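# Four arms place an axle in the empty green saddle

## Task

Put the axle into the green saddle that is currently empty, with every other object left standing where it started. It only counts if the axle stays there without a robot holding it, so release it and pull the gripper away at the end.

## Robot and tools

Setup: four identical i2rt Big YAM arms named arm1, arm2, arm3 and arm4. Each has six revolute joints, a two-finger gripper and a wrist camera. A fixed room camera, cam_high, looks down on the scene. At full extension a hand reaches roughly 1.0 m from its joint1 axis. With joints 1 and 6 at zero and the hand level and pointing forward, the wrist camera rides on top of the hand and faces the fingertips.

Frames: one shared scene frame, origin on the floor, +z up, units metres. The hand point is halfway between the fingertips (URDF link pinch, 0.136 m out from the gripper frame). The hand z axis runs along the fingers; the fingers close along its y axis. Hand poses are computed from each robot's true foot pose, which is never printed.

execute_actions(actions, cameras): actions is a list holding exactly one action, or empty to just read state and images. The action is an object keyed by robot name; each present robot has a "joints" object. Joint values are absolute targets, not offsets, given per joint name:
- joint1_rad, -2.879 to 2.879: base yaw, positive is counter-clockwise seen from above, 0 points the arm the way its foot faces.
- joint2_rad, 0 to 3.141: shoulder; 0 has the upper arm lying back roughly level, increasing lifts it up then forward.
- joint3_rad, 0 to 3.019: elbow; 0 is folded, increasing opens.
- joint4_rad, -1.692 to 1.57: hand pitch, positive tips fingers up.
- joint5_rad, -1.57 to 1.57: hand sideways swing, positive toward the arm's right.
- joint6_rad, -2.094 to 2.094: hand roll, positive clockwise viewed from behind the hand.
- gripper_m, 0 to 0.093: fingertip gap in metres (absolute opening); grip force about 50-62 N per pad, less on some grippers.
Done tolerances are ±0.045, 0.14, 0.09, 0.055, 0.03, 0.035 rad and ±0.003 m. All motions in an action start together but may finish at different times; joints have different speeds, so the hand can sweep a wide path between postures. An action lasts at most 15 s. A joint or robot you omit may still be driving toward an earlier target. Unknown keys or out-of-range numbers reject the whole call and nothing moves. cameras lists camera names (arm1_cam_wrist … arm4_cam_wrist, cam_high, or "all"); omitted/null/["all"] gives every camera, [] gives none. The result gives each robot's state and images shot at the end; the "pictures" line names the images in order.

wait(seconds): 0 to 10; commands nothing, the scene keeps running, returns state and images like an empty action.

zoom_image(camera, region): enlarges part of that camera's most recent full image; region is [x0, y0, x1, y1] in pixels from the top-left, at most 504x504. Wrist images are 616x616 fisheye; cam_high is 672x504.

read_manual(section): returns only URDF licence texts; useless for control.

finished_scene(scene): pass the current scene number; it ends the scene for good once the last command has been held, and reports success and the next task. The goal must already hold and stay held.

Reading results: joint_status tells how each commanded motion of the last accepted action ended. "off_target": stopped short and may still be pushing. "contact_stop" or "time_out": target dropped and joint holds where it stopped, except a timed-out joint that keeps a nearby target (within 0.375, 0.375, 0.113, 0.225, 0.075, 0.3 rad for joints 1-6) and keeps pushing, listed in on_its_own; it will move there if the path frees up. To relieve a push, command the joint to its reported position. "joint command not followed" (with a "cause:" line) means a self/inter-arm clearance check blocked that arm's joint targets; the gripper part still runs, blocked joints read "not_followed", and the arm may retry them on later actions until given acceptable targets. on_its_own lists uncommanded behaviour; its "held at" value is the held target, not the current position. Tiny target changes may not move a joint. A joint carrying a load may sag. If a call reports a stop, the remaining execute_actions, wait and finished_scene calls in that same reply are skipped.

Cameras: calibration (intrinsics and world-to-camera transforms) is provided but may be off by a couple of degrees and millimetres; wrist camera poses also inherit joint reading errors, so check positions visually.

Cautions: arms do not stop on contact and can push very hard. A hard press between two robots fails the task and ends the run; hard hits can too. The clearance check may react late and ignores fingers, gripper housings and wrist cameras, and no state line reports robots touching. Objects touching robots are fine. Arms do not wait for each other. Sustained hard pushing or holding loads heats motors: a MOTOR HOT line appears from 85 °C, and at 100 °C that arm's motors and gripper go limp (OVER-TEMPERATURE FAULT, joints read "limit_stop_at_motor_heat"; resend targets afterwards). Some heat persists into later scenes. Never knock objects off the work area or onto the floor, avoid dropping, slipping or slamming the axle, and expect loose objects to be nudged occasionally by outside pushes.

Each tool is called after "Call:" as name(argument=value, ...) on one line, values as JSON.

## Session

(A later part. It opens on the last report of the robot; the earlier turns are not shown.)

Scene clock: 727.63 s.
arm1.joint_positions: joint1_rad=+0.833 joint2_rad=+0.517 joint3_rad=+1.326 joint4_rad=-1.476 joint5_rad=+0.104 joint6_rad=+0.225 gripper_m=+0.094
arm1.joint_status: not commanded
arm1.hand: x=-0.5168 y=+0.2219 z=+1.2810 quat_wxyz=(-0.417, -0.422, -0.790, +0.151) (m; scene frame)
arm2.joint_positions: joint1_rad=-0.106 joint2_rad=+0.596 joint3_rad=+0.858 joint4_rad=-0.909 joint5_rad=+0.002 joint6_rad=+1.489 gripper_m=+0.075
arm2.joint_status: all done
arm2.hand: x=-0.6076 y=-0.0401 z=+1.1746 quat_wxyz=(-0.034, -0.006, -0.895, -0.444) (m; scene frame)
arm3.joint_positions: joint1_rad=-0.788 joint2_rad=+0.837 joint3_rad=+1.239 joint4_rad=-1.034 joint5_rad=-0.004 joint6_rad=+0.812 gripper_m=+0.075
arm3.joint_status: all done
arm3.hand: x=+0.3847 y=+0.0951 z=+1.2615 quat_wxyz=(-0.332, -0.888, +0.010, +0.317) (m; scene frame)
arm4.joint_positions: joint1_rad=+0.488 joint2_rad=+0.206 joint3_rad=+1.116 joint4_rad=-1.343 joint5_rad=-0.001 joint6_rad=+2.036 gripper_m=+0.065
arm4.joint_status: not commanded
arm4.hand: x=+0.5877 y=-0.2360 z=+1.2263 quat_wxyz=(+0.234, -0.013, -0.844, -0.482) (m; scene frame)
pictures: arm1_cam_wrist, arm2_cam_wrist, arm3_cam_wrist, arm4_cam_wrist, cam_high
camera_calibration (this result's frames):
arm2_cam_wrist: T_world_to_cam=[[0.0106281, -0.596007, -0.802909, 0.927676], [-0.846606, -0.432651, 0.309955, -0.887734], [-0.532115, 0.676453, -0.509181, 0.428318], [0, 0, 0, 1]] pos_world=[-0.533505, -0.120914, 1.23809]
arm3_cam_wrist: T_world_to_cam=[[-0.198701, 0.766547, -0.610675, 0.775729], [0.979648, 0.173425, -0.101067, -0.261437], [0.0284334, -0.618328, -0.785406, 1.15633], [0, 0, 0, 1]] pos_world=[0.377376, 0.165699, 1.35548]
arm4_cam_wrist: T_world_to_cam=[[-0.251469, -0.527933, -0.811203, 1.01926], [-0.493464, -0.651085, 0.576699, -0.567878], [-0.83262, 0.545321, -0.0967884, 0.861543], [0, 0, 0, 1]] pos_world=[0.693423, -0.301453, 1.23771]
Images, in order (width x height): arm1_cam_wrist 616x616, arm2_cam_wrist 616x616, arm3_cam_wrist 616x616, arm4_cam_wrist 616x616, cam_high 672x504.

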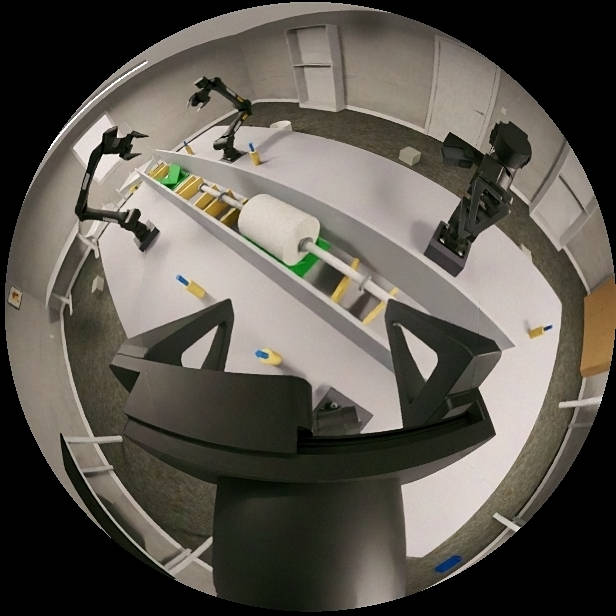

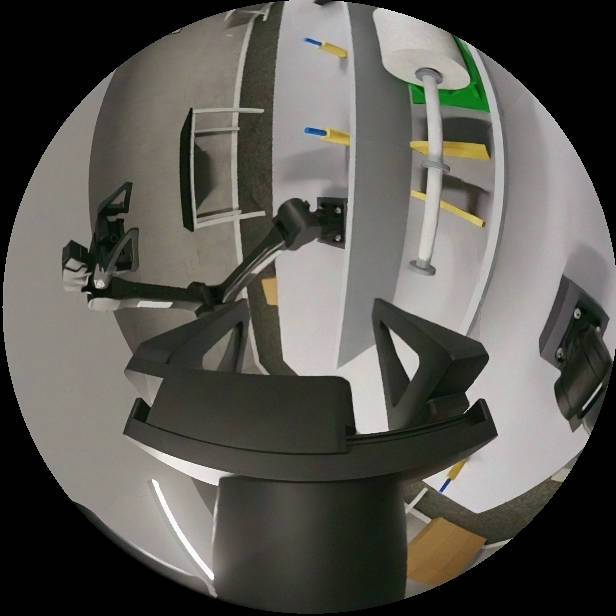

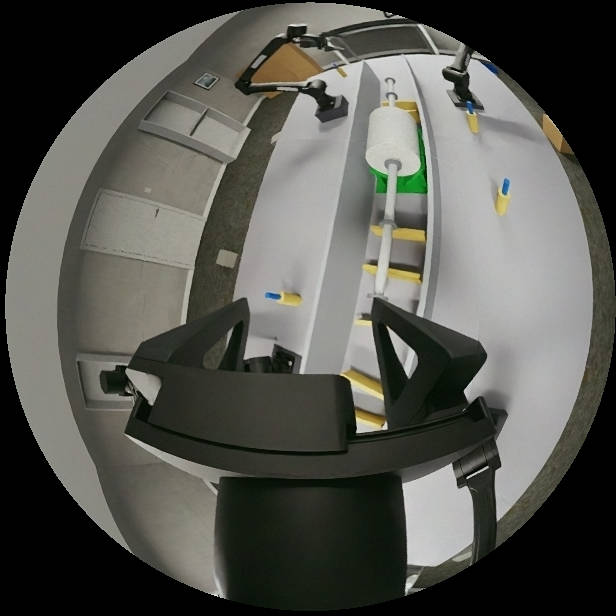

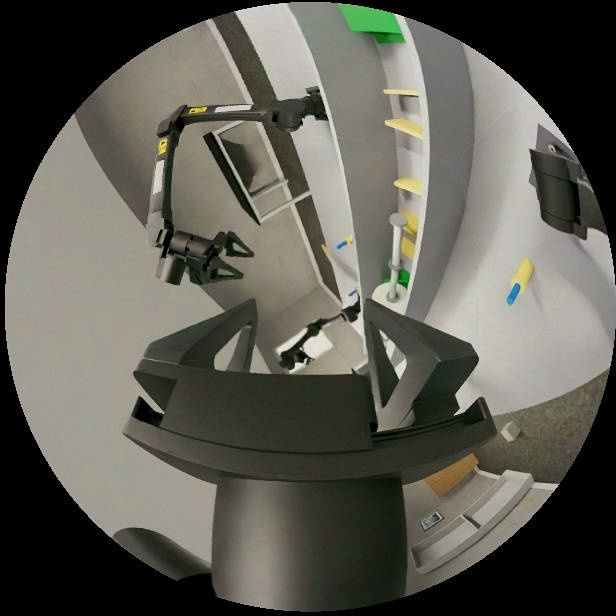

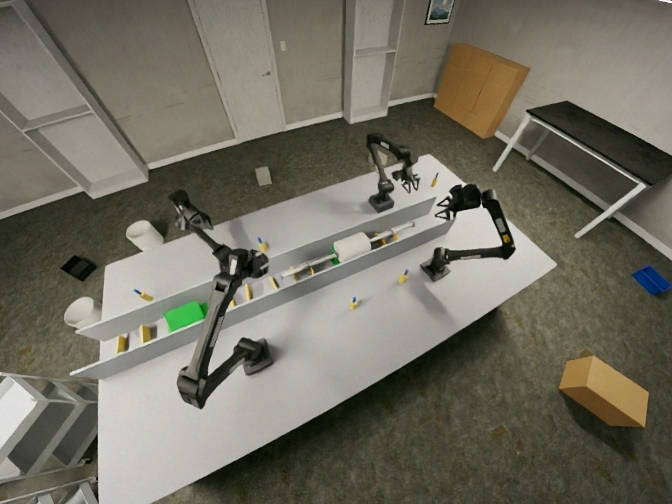

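Call:
zoom_image(camera="cam_high", region=[90, 160, 460, 370])

Region (90, 160, 460, 370) of cam_high's 672x504 image, scaled by 1.362, with more detail than that image has; it fills the top 286 rows of this view, and the rest is white.

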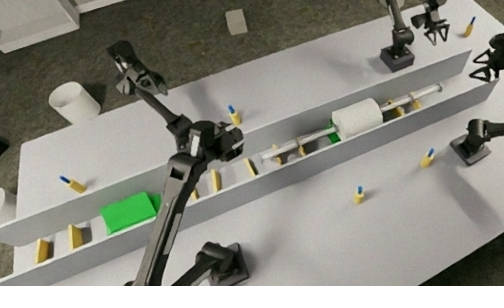

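Call:
finished_scene(scene=1)

The scene is finished: the task was done.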